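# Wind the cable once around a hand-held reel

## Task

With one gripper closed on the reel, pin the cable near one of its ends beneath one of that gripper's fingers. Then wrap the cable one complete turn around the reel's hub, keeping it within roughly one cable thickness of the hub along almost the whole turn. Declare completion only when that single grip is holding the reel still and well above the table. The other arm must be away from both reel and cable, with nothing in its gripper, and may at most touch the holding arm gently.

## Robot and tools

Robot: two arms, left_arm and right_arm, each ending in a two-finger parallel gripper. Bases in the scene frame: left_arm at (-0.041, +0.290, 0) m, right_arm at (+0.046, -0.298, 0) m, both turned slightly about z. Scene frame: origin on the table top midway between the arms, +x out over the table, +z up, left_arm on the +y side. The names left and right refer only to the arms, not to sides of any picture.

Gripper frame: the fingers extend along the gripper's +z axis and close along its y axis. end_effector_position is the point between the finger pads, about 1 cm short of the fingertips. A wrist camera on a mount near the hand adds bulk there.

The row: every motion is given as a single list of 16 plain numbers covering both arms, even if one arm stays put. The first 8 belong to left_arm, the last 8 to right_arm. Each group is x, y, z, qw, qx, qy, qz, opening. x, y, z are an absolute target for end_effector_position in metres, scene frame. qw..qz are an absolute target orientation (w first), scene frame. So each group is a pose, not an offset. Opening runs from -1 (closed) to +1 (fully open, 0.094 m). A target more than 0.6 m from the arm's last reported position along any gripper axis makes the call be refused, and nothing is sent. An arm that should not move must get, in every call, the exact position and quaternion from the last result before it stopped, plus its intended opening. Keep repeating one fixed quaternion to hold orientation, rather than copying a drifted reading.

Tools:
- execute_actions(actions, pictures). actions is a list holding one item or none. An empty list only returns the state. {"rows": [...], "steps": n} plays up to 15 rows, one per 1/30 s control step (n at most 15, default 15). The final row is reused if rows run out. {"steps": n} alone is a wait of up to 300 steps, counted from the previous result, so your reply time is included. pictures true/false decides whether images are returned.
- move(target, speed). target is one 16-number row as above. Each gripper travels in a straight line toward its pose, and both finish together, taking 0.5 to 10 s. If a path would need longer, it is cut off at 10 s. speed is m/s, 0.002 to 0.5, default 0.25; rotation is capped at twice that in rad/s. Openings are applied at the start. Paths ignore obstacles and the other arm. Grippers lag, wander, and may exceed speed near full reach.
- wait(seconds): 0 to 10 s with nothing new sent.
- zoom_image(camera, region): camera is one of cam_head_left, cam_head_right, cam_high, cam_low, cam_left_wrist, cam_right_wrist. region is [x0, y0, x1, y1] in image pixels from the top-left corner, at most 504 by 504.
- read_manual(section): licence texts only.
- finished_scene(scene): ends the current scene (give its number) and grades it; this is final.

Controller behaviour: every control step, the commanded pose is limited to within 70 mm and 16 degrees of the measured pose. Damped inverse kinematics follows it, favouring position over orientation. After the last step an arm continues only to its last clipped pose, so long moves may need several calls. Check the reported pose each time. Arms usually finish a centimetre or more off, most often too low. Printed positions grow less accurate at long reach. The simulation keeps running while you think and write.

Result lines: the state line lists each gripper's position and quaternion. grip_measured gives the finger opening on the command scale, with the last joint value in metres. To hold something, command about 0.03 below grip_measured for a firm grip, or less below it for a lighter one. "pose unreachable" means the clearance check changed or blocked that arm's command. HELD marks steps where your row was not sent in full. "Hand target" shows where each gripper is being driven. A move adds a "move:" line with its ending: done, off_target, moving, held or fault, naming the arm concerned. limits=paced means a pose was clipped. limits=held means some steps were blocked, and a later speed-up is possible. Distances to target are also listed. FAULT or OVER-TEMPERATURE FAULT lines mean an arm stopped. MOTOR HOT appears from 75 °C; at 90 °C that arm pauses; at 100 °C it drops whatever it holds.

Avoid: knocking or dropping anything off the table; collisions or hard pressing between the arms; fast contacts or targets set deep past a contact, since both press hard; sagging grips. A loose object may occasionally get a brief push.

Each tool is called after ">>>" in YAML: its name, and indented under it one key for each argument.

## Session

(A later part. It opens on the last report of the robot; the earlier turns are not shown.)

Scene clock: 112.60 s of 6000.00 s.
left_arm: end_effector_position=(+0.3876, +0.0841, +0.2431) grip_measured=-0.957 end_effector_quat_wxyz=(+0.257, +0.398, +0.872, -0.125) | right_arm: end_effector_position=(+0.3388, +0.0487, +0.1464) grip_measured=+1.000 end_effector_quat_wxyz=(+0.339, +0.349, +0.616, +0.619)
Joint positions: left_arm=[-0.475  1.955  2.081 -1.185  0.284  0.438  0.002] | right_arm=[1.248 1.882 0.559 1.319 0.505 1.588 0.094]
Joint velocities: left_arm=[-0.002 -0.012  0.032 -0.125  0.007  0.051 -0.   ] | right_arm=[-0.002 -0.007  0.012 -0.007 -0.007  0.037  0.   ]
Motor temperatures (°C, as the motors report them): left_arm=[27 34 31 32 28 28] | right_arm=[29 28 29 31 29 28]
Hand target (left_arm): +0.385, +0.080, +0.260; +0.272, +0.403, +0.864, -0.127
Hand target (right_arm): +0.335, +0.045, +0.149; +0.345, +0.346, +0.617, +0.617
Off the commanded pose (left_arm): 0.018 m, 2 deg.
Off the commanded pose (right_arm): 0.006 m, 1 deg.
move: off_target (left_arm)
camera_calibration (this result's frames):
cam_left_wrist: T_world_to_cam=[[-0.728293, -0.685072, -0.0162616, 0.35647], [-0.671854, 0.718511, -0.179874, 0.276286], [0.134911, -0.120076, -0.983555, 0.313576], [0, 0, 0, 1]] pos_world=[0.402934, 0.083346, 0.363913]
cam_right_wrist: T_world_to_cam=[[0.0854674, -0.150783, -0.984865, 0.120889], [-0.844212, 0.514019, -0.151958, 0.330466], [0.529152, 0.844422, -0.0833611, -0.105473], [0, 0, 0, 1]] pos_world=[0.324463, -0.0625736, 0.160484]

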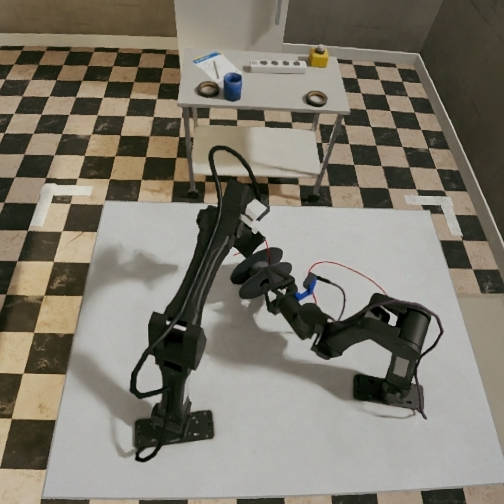

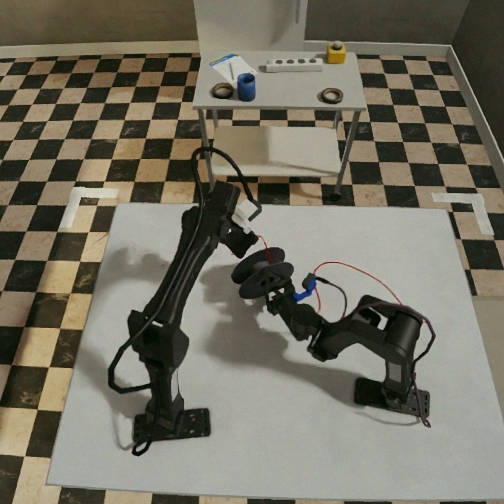

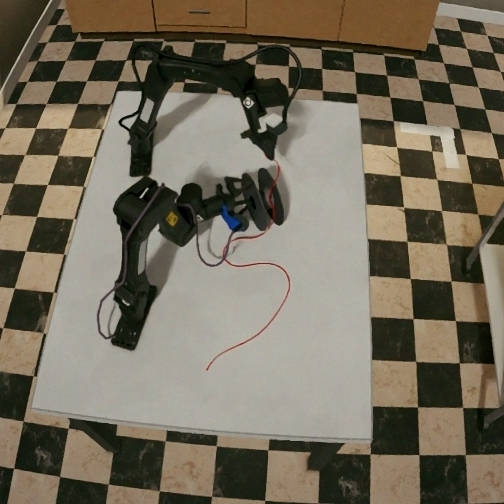

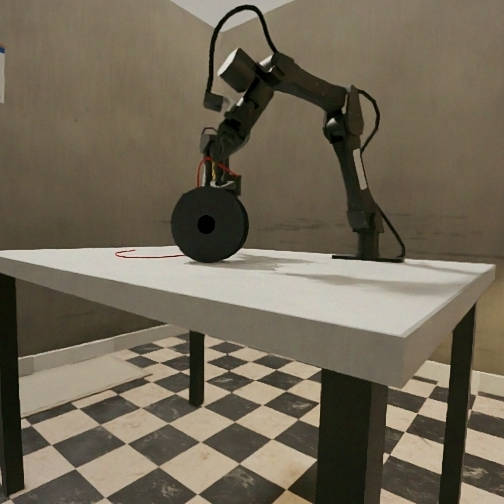

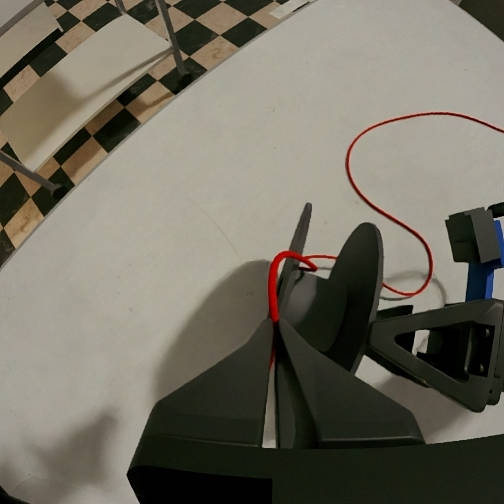

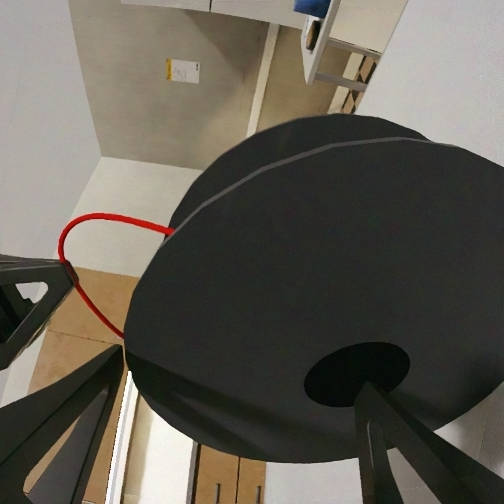

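>>> move:
  target: [0.385,0.08,0.26,0.272,0.403,0.864,-0.127,-1,0.338,0.031,0.15,0.346,0.346,0.617,0.617,1]
  speed: 0.03

>>> move:
  target: [0.385,0.08,0.26,0.272,0.403,0.864,-0.127,-1,0.361,0.045,0.148,0.346,0.346,0.617,0.617,1]
  speed: 0.03

Scene clock: 119.17 s of 6000.00 s.
left_arm: end_effector_position=(+0.3876, +0.0841, +0.2431) grip_measured=-0.957 end_effector_quat_wxyz=(+0.257, +0.398, +0.872, -0.125) | right_arm: end_effector_position=(+0.3385, +0.0359, +0.1494) grip_measured=+1.000 end_effector_quat_wxyz=(+0.342, +0.352, +0.612, +0.620)
Joint positions: left_arm=[-0.475  1.955  2.081 -1.185  0.284  0.438  0.002] | right_arm=[1.232 1.848 0.517 1.335 0.497 1.588 0.094]
Joint velocities: left_arm=[ 0.007  0.007 -0.002 -0.037 -0.007 -0.022 -0.001] | right_arm=[ 0.007 -0.022 -0.002  0.007 -0.037 -0.037  0.   ]
Motor temperatures (°C, as the motors report them): left_arm=[27 34 31 32 28 28] | right_arm=[29 29 29 32 29 28]
Hand target (left_arm): +0.385, +0.080, +0.260; +0.272, +0.403, +0.864, -0.127
Hand target (right_arm): +0.338, +0.031, +0.150; +0.346, +0.346, +0.617, +0.617
Off the commanded pose (left_arm): 0.018 m, 2 deg.
Off the commanded pose (right_arm): 0.005 m, 1 deg.
move: off_target (left_arm)
camera_calibration (this result's frames):
cam_left_wrist: T_world_to_cam=[[-0.728293, -0.685072, -0.0162616, 0.35647], [-0.671854, 0.718511, -0.179874, 0.276286], [0.134911, -0.120076, -0.983555, 0.313576], [0, 0, 0, 1]] pos_world=[0.402934, 0.083346, 0.363913]
cam_right_wrist: T_world_to_cam=[[0.0876653, -0.146025, -0.985389, 0.121132], [-0.838918, 0.52258, -0.152076, 0.335164], [0.537152, 0.839992, -0.0766911, -0.0978626], [0, 0, 0, 1]] pos_world=[0.323123, -0.0752579, 0.162827]

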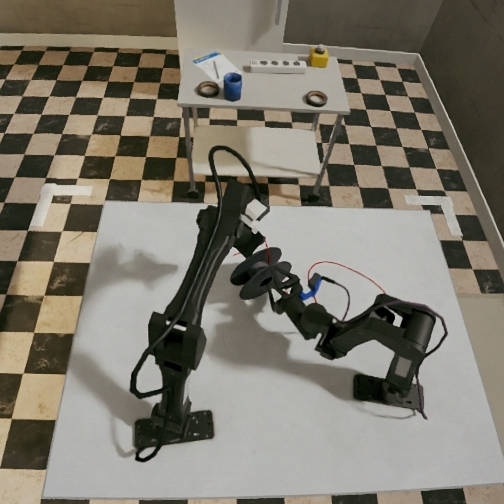

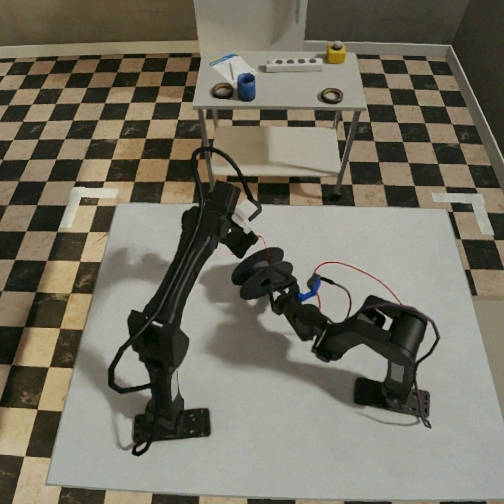

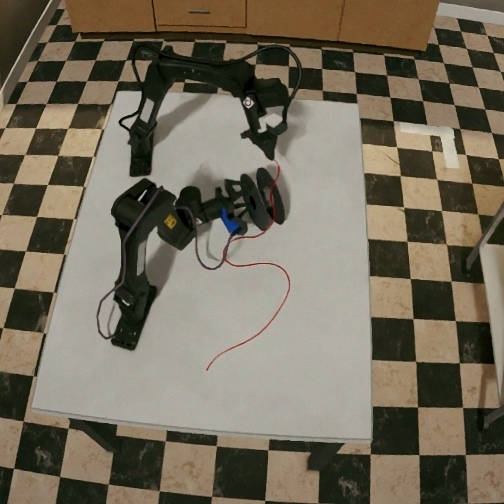

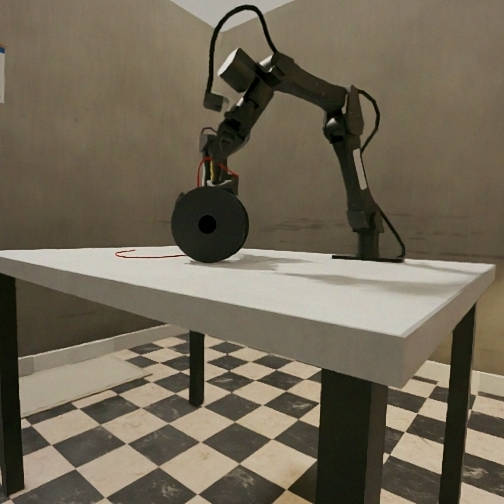

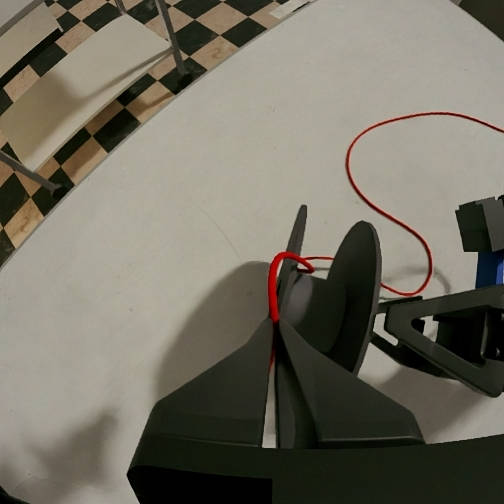

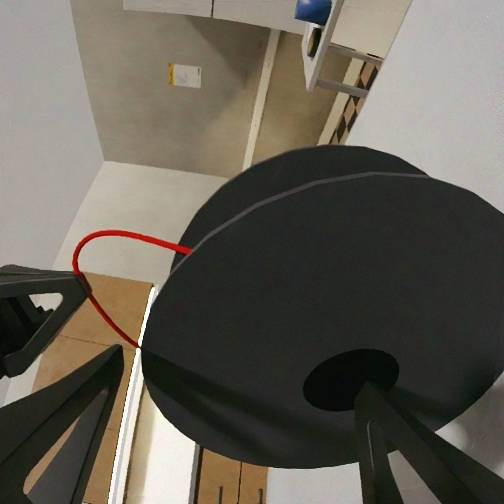

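Scene clock: 120.23 s of 6000.00 s.
left_arm: end_effector_position=(+0.3876, +0.0841, +0.2431) grip_measured=-0.957 end_effector_quat_wxyz=(+0.257, +0.398, +0.872, -0.125) | right_arm: end_effector_position=(+0.3560, +0.0405, +0.1524) grip_measured=+1.000 end_effector_quat_wxyz=(+0.343, +0.352, +0.607, +0.625)
Joint positions: left_arm=[-0.475  1.955  2.081 -1.185  0.284  0.438  0.002] | right_arm=[1.189 1.883 0.571 1.329 0.457 1.586 0.094]
Joint velocities: left_arm=[ 0.007  0.022 -0.022  0.037  0.022  0.022  0.   ] | right_arm=[-0.002 -0.017 -0.017 -0.022 -0.022 -0.022  0.   ]
Motor temperatures (°C, as the motors report them): left_arm=[27 34 31 32 28 28] | right_arm=[29 29 29 32 29 28]
Hand target (left_arm): +0.385, +0.080, +0.260; +0.272, +0.403, +0.864, -0.127
Hand target (right_arm): +0.361, +0.045, +0.149; +0.346, +0.345, +0.616, +0.617
Off the commanded pose (left_arm): 0.018 m, 2 deg.
Off the commanded pose (right_arm): 0.008 m, 2 deg.
move: off_target (left_arm)
camera_calibration (this result's frames):
cam_left_wrist: T_world_to_cam=[[-0.728293, -0.685072, -0.0162616, 0.35647], [-0.671854, 0.718511, -0.179874, 0.276286], [0.134911, -0.120076, -0.983555, 0.313576], [0, 0, 0, 1]] pos_world=[0.402934, 0.083346, 0.363913]
cam_right_wrist: T_world_to_cam=[[0.0953993, -0.135839, -0.986127, 0.120112], [-0.836672, 0.525793, -0.153369, 0.347137], [0.539333, 0.839696, -0.0634922, -0.113643], [0, 0, 0, 1]] pos_world=[0.340273, -0.0707813, 0.164471]

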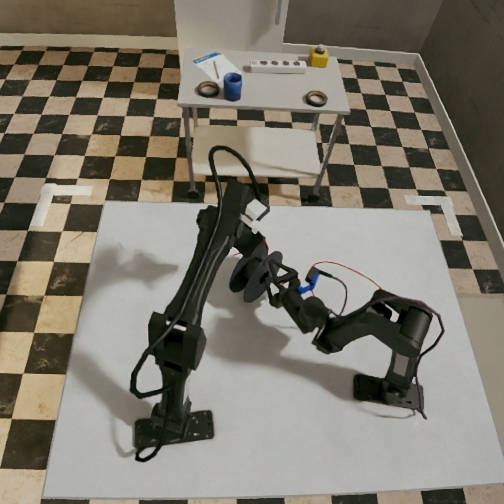

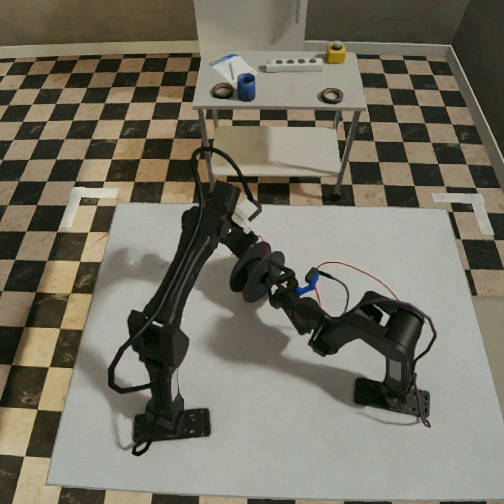

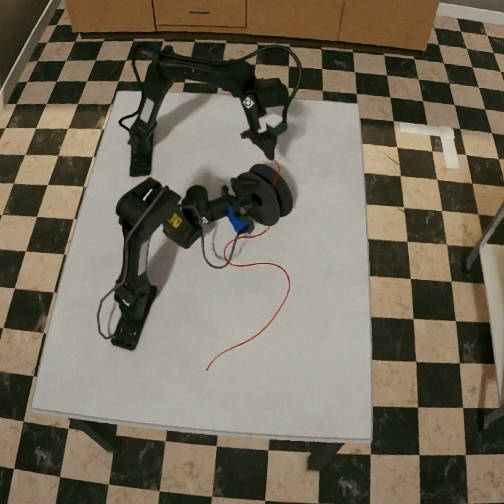

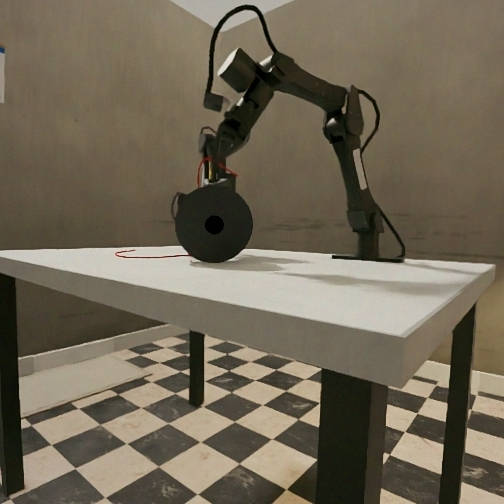

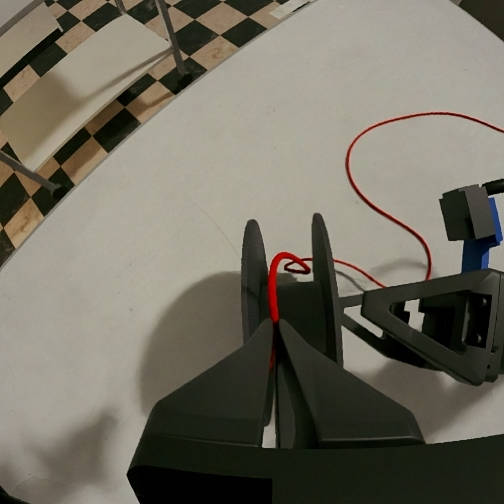

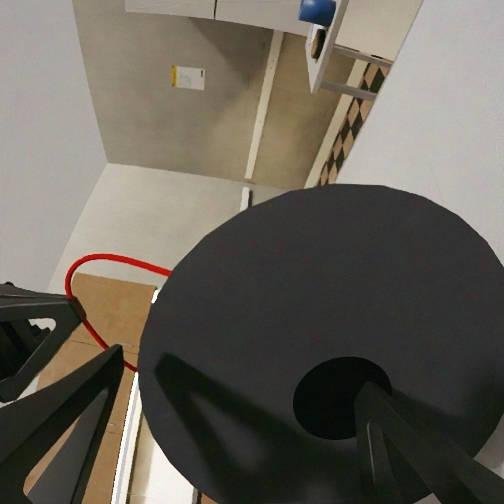

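>>> move:
  target: [0.29,0.155,0.2,0.12,0.396,0.91,-0.05,-1,0.31,-0.02,0.2,0.346,0.346,0.617,0.617,1]
  speed: 0.08

>>> move:
  target: [0.245,0.20,0.08,0,0.4,0.917,0,-1,0.35,-0.1,0.24,0.25,-0.37,0.89,0.1,0]
  speed: 0.12

Scene clock: 134.77 s of 6000.00 s.
left_arm: end_effector_position=(+0.2978, +0.1491, +0.1961) grip_measured=-0.957 end_effector_quat_wxyz=(+0.120, +0.397, +0.908, -0.054) | right_arm: end_effector_position=(+0.3138, -0.0176, +0.2045) grip_measured=+1.000 end_effector_quat_wxyz=(+0.341, +0.349, +0.607, +0.627)
Joint positions: left_arm=[-0.467  1.735  1.724 -1.326  0.124  0.472  0.002] | right_arm=[1.202 1.387 0.359 1.051 0.463 1.585 0.094]
Joint velocities: left_arm=[ 0.002  0.002 -0.007  0.037 -0.081 -0.022  0.001] | right_arm=[-0.012 -0.002  0.007 -0.051 -0.037 -0.081  0.   ]
Motor temperatures (°C, as the motors report them): left_arm=[27 34 31 32 28 28] | right_arm=[29 29 29 32 29 28]
Hand target (left_arm): +0.292, +0.156, +0.200; +0.120, +0.394, +0.910, -0.050
Hand target (right_arm): +0.310, -0.021, +0.199; +0.346, +0.346, +0.617, +0.617
Off the commanded pose (left_arm): 0.010 m, 0 deg.
Off the commanded pose (right_arm): 0.006 m, 2 deg.
After step 190, 5.63 s passed at rest.
move: done
camera_calibration (this result's frames):
cam_left_wrist: T_world_to_cam=[[-0.709358, -0.703676, -0.0406278, 0.336729], [-0.701858, 0.699871, 0.132572, 0.111189], [-0.0648537, 0.122556, -0.99034, 0.311897], [0, 0, 0, 1]] pos_world=[0.337128, 0.120905, 0.307824]
cam_right_wrist: T_world_to_cam=[[0.099864, -0.131904, -0.986219, 0.166352], [-0.839903, 0.520243, -0.154629, 0.351569], [0.53347, 0.84377, -0.0588331, -0.0379077], [0, 0, 0, 1]] pos_world=[0.298894, -0.128974, 0.216192]

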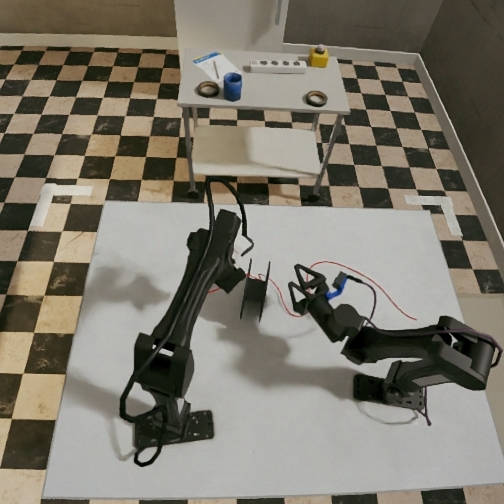

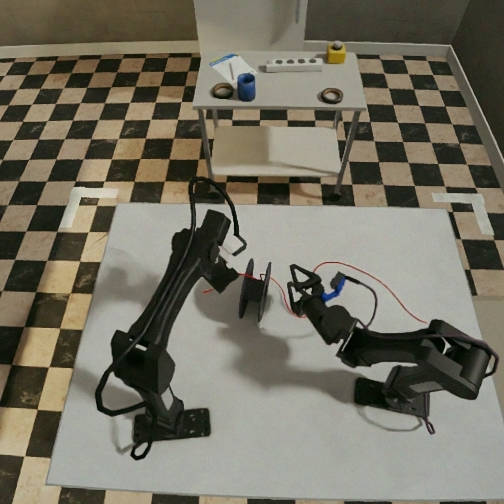

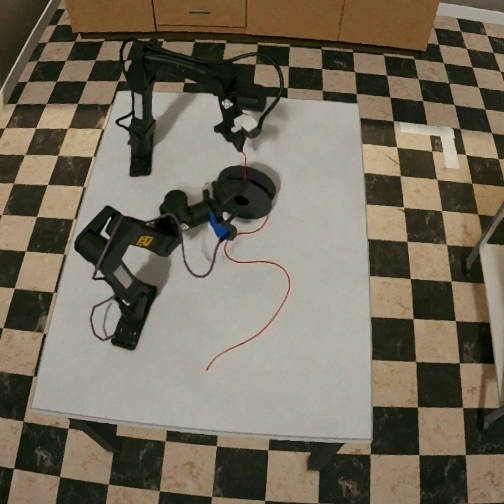

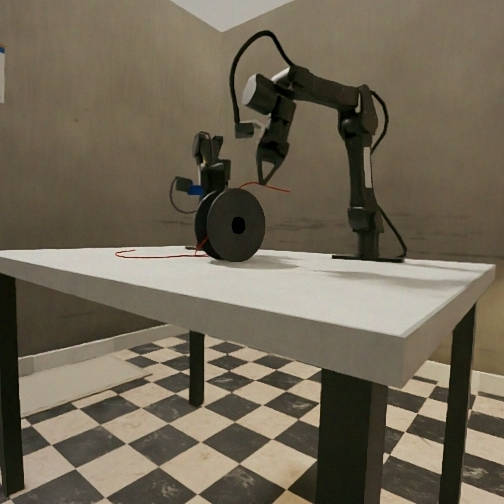

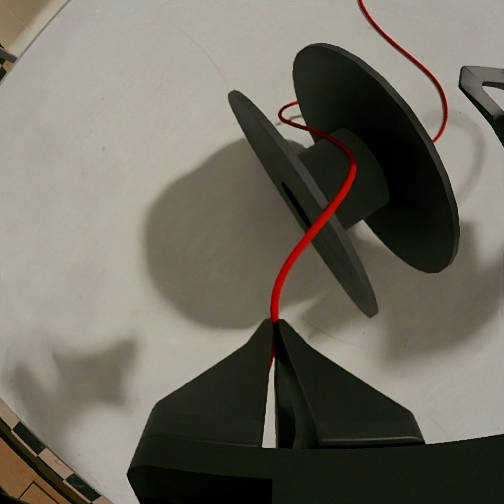

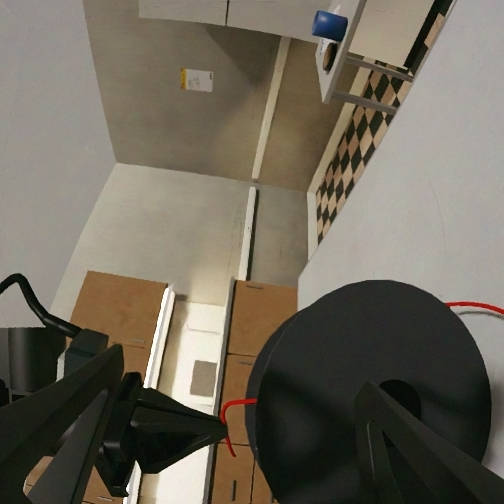

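Scene clock: 143.43 s of 6000.00 s.
left_arm: end_effector_position=(+0.2445, +0.1956, +0.0790) grip_measured=-0.957 end_effector_quat_wxyz=(-0.008, +0.402, +0.915, -0.004) | right_arm: end_effector_position=(+0.3504, -0.1018, +0.2340) grip_measured=+0.003 end_effector_quat_wxyz=(+0.251, -0.371, +0.889, +0.100)
Joint positions: left_arm=[-0.449  1.716  1.266 -1.139  0.007  0.509  0.002] | right_arm=[ 0.69   1.468  1.491 -1.064 -0.142 -0.251  0.047]
Joint velocities: left_arm=[-0.002  0.012 -0.017 -0.022 -0.007  0.066 -0.001] | right_arm=[-0.002  0.002  0.007  0.022 -0.022 -0.051 -0.   ]
Motor temperatures (°C, as the motors report them): left_arm=[27 34 31 31 28 28] | right_arm=[29 29 29 32 29 28]
Hand target (left_arm): +0.246, +0.201, +0.080; +0.000, +0.398, +0.917, +0.000
Hand target (right_arm): +0.351, -0.099, +0.238; +0.252, -0.378, +0.886, +0.097
Off the commanded pose (left_arm): 0.005 m, 1 deg.
Off the commanded pose (right_arm): 0.006 m, 0 deg.
move: done
camera_calibration (this result's frames):
cam_left_wrist: T_world_to_cam=[[-0.721608, -0.691393, -0.0354607, 0.327123], [-0.644706, 0.652451, 0.398325, 0.0310554], [-0.252263, 0.310296, -0.916559, 0.19003], [0, 0, 0, 1]] pos_world=[0.304014, 0.146943, 0.173404]
cam_right_wrist: T_world_to_cam=[[0.80786, -0.579377, 0.108089, -0.369089], [-0.574611, -0.815056, -0.0741992, 0.182922], [0.131088, -0.00216633, -0.991368, 0.288486], [0, 0, 0, 1]] pos_world=[0.365464, -0.0641251, 0.339463]

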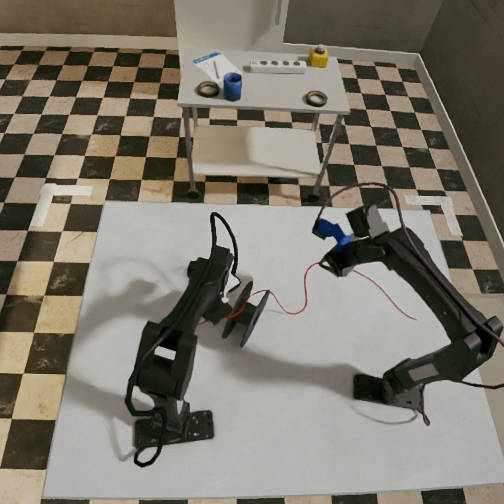

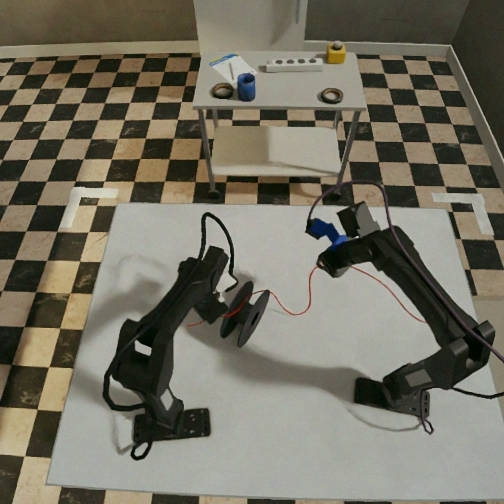

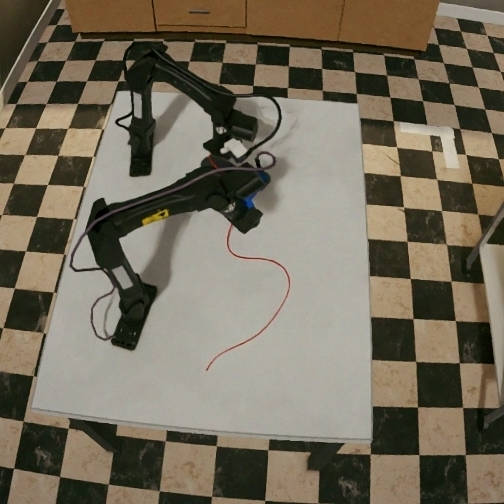

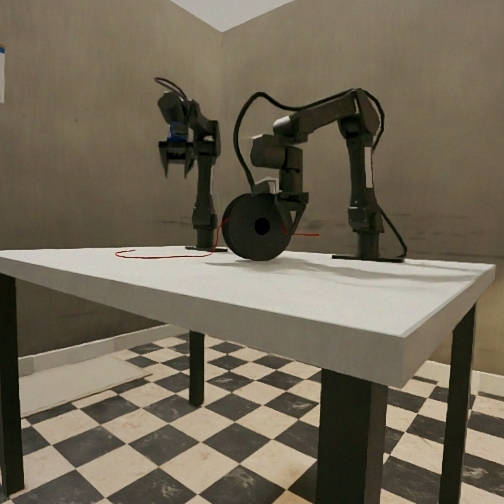

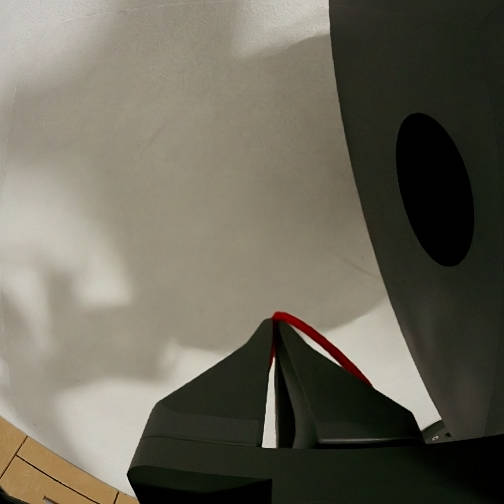

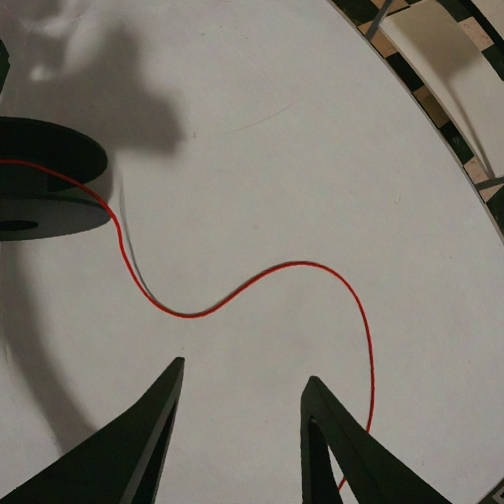

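>>> move:
  target: [0.245,0.21,0.08,0,0.3,0.954,0,-1,0.228,0.055,0.22,0,0.233,0.972,0,-0.2]
  speed: 0.15

Scene clock: 155.10 s of 6000.00 s.
left_arm: end_effector_position=(+0.2440, +0.2061, +0.0757) grip_measured=-0.957 end_effector_quat_wxyz=(-0.014, +0.308, +0.951, -0.003) | right_arm: end_effector_position=(+0.2300, +0.0530, +0.2175) grip_measured=-0.197 end_effector_quat_wxyz=(+0.015, +0.230, +0.969, +0.091)
Joint positions: left_arm=[-0.416  1.716  1.253 -1.137  0.006  0.34   0.002] | right_arm=[ 1.268  1.953  2.113 -1.547 -0.017  1.546  0.038]
Joint velocities: left_arm=[ 0.007  0.007  0.017 -0.007  0.007  0.007 -0.001] | right_arm=[ 0.002  0.002 -0.012  0.022 -0.022  0.037 -0.001]
Motor temperatures (°C, as the motors report them): left_arm=[27 33 31 31 28 28] | right_arm=[29 29 30 31 29 28]
Hand target (left_arm): +0.245, +0.210, +0.080; -0.000, +0.300, +0.954, +0.000
Hand target (right_arm): +0.228, +0.056, +0.219; +0.013, +0.231, +0.969, +0.091
Off the commanded pose (left_arm): 0.006 m, 2 deg.
Off the commanded pose (right_arm): 0.004 m, 11 deg.
joint sent to its limit (right arm) — the command would take joint 4 (wrist pitch) past its lower limit, so that joint was sent only as far as its limit.
After step 180, 0.63 s passed at rest.
move: off_target (right_arm)
camera_calibration (this result's frames):
cam_left_wrist: T_world_to_cam=[[-0.568836, -0.82171, -0.0348974, 0.323399], [-0.757795, 0.507156, 0.410536, 0.0818559], [-0.319643, 0.259973, -0.911176, 0.210031], [0, 0, 0, 1]] pos_world=[0.313126, 0.169624, 0.169056]
cam_right_wrist: T_world_to_cam=[[-0.266114, -0.947229, -0.178718, 0.148593], [-0.891673, 0.171461, 0.418951, 0.152034], [-0.3662, 0.270847, -0.890247, 0.366177], [0, 0, 0, 1]] pos_world=[0.309201, 0.0155056, 0.28885]

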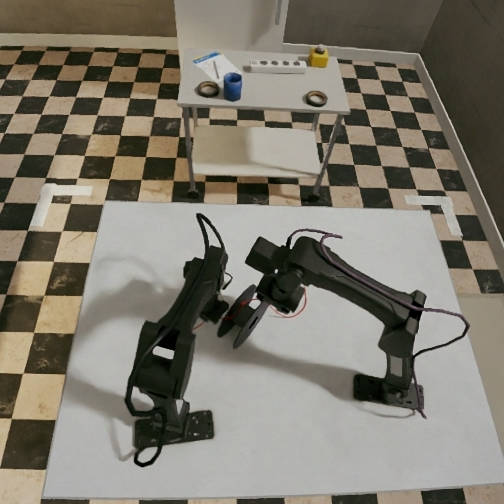

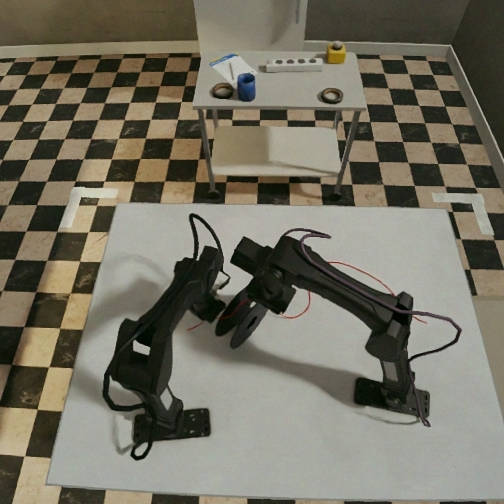

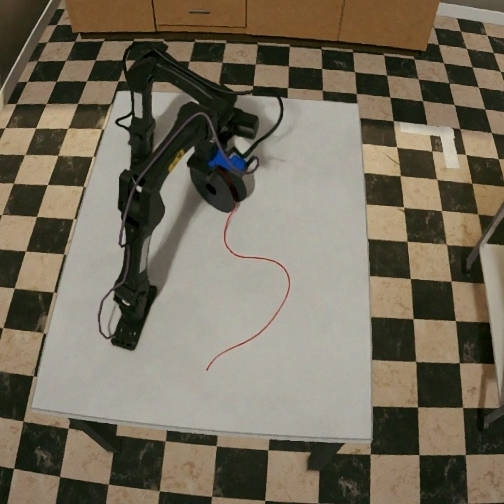

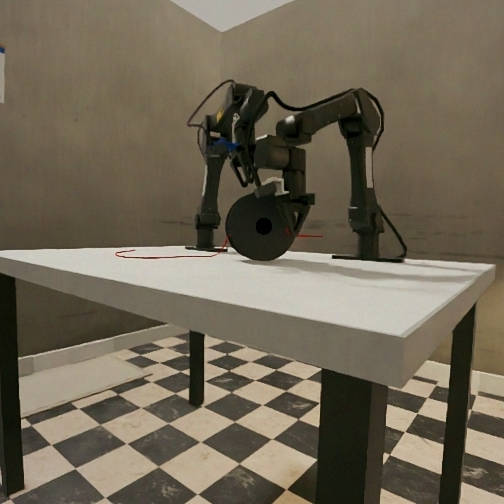

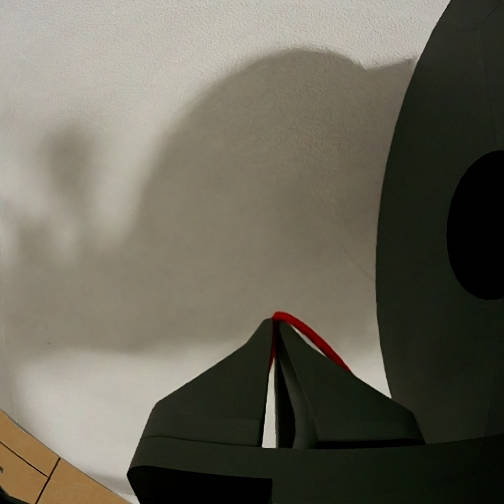

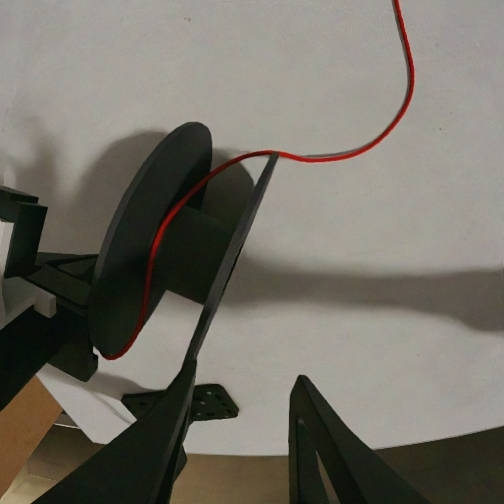

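>>> move:
  target: [0.245,0.21,0.08,0,0.3,0.954,0,-1,0.235,0.08,0.21,0,0.317,0.948,0.07,-0.2]
  speed: 0.08

Scene clock: 161.80 s of 6000.00 s.
left_arm: end_effector_position=(+0.2440, +0.2061, +0.0757) grip_measured=-0.957 end_effector_quat_wxyz=(-0.014, +0.308, +0.951, -0.003) | right_arm: end_effector_position=(+0.2379, +0.0763, +0.2085) grip_measured=-0.197 end_effector_quat_wxyz=(+0.005, +0.316, +0.944, +0.095)
Joint positions: left_arm=[-0.416  1.716  1.253 -1.137  0.006  0.34   0.002] | right_arm=[ 1.276  2.052  2.219 -1.548 -0.02   1.735  0.038]
Joint velocities: left_arm=[-0.007 -0.027 -0.002 -0.007 -0.022 -0.051 -0.   ] | right_arm=[-0.002  0.012 -0.012  0.022 -0.022  0.037 -0.   ]
Motor temperatures (°C, as the motors report them): left_arm=[27 34 31 31 28 28] | right_arm=[29 29 30 31 29 28]
Hand target (left_arm): +0.245, +0.210, +0.080; -0.000, +0.300, +0.954, -0.000
Hand target (right_arm): +0.235, +0.080, +0.210; +0.003, +0.316, +0.944, +0.096
Off the commanded pose (left_arm): 0.006 m, 2 deg.
Off the commanded pose (right_arm): 0.005 m, 3 deg.
joint sent to its limit (right arm) — the command would take joint 4 (wrist pitch) past its lower limit, so that joint was sent only as far as its limit.
move: off_target (right_arm)
camera_calibration (this result's frames):
cam_left_wrist: T_world_to_cam=[[-0.568523, -0.821926, -0.0349073, 0.323368], [-0.757989, 0.506862, 0.410541, 0.0819633], [-0.319742, 0.259861, -0.911174, 0.210078], [0, 0, 0, 1]] pos_world=[0.31314, 0.16965, 0.169056]
cam_right_wrist: T_world_to_cam=[[-0.434328, -0.881541, -0.185056, 0.207443], [-0.834228, 0.316181, 0.451768, 0.127361], [-0.339741, 0.350594, -0.872732, 0.338676], [0, 0, 0, 1]] pos_world=[0.311408, 0.0238629, 0.276424]

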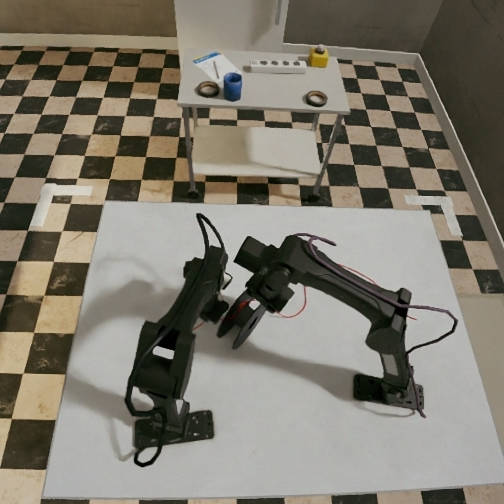

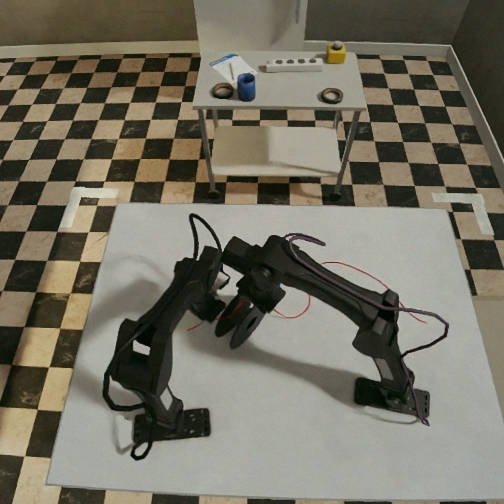

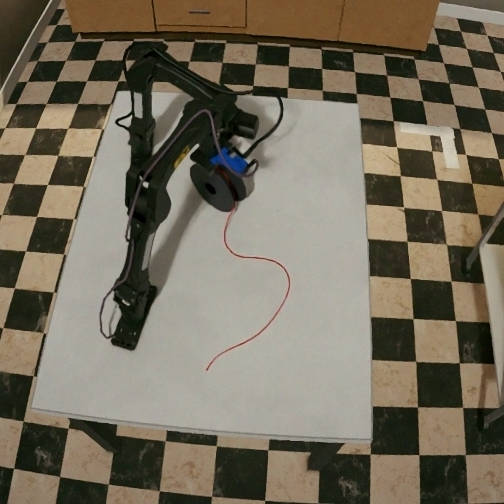

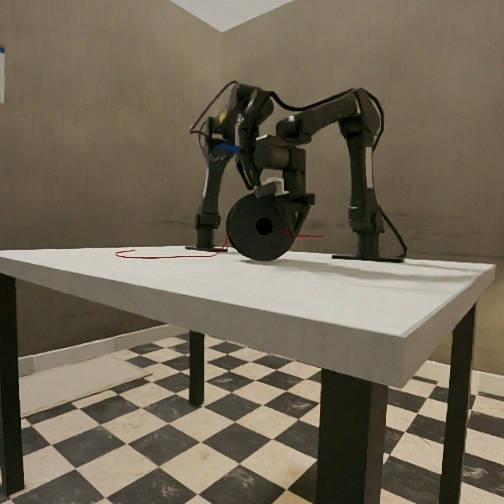

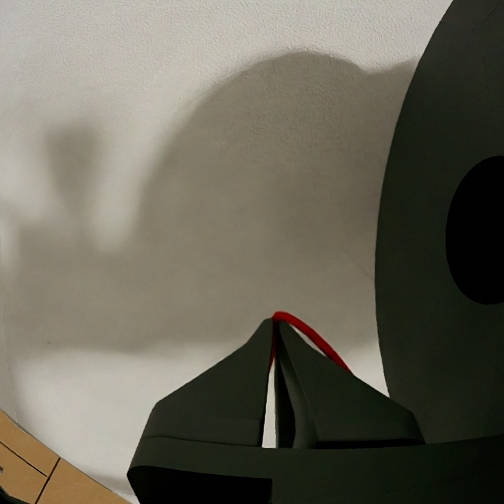

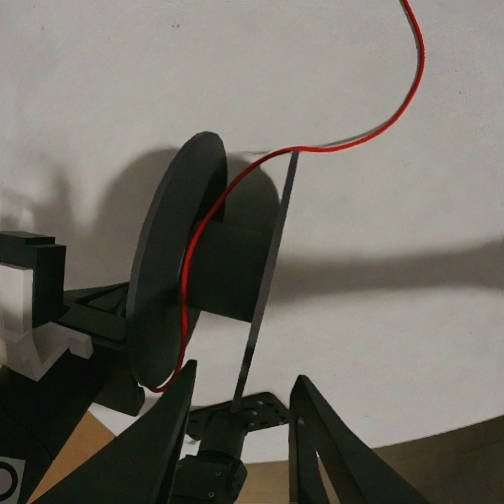

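>>> move:
  target: [0.24,0.225,0.07,0,0.2,0.98,0,-1,0.236,0.082,0.155,0,0.37,0.927,0.04,-0.3]
  speed: 0.05

Scene clock: 169.37 s of 6000.00 s.
left_arm: end_effector_position=(+0.2377, +0.2218, +0.0675) grip_measured=-0.957 end_effector_quat_wxyz=(-0.016, +0.210, +0.978, -0.003) | right_arm: end_effector_position=(+0.2390, +0.0837, +0.1641) grip_measured=-0.297 end_effector_quat_wxyz=(-0.005, +0.370, +0.928, +0.054)
Joint positions: left_arm=[-0.37   1.688  1.188 -1.102  0.006  0.183  0.002] | right_arm=[ 1.282  2.123  2.155 -1.497 -0.02   1.853  0.033]
Joint velocities: left_arm=[ 0.007  0.017 -0.012 -0.066  0.051 -0.037  0.001] | right_arm=[-0.022  0.012  0.007 -0.007  0.022  0.007 -0.   ]
Motor temperatures (°C, as the motors report them): left_arm=[27 34 31 31 28 28] | right_arm=[29 30 30 30 29 28]
Hand target (left_arm): +0.240, +0.225, +0.070; -0.000, +0.200, +0.980, -0.000
Hand target (right_arm): +0.236, +0.083, +0.155; -0.001, +0.370, +0.928, +0.040
Off the commanded pose (left_arm): 0.005 m, 2 deg.
Off the commanded pose (right_arm): 0.010 m, 2 deg.
move: done
camera_calibration (this result's frames):
cam_left_wrist: T_world_to_cam=[[-0.391028, -0.919568, -0.0386194, 0.312163], [-0.84339, 0.341203, 0.415058, 0.129285], [-0.368497, 0.194871, -0.908975, 0.222364], [0, 0, 0, 1]] pos_world=[0.313043, 0.199611, 0.160518]
cam_right_wrist: T_world_to_cam=[[-0.537631, -0.837262, -0.099725, 0.213193], [-0.767019, 0.436515, 0.470251, 0.116845], [-0.350192, 0.329312, -0.87688, 0.302689], [0, 0, 0, 1]] pos_world=[0.310241, 0.0278146, 0.231736]

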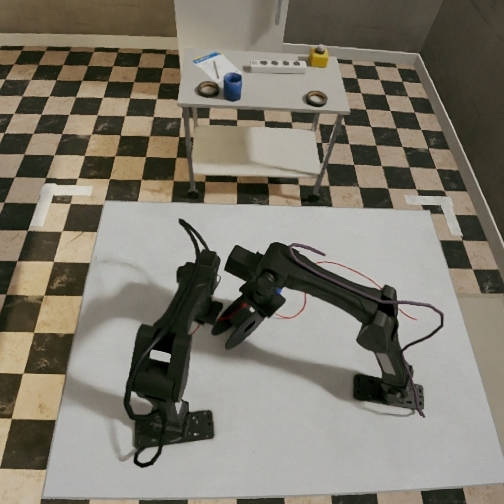

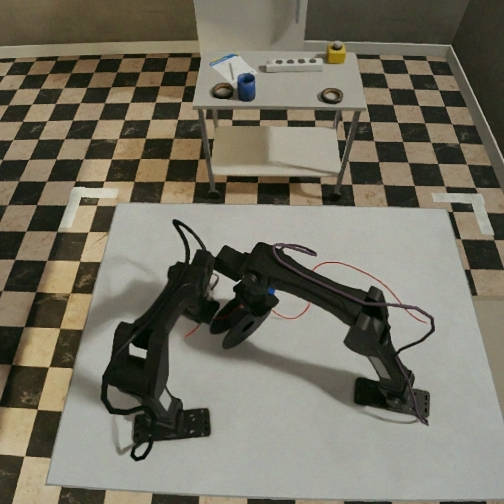

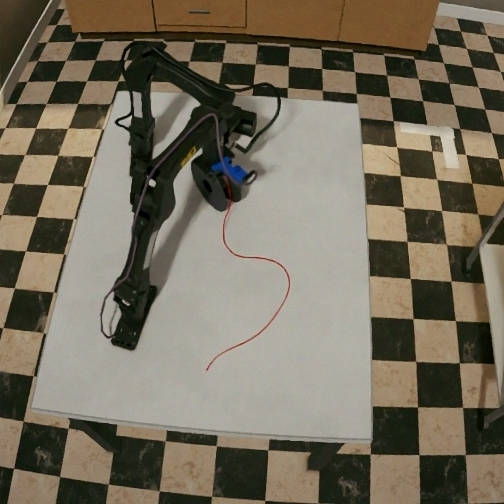

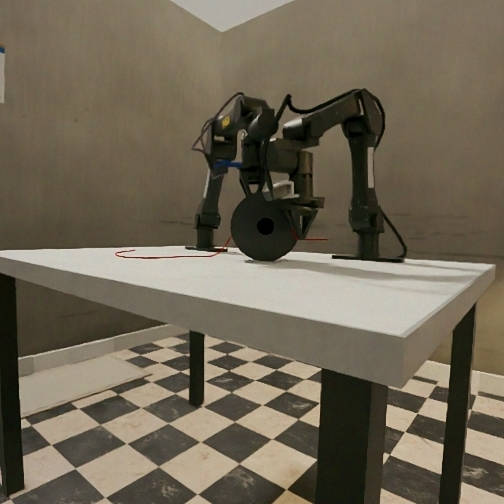

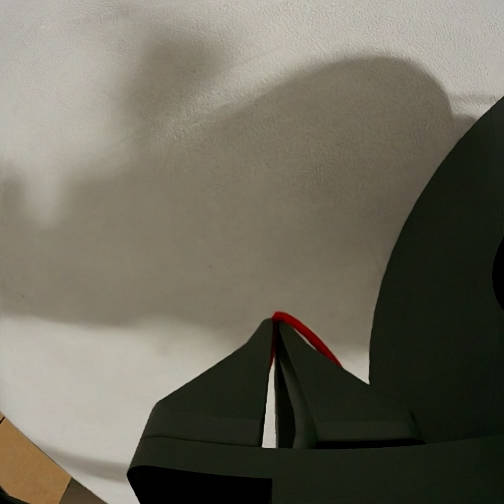

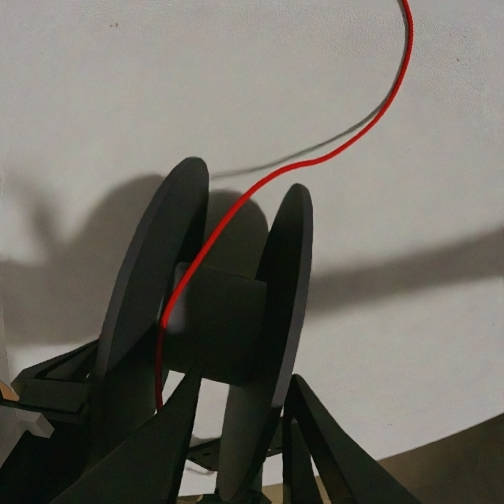

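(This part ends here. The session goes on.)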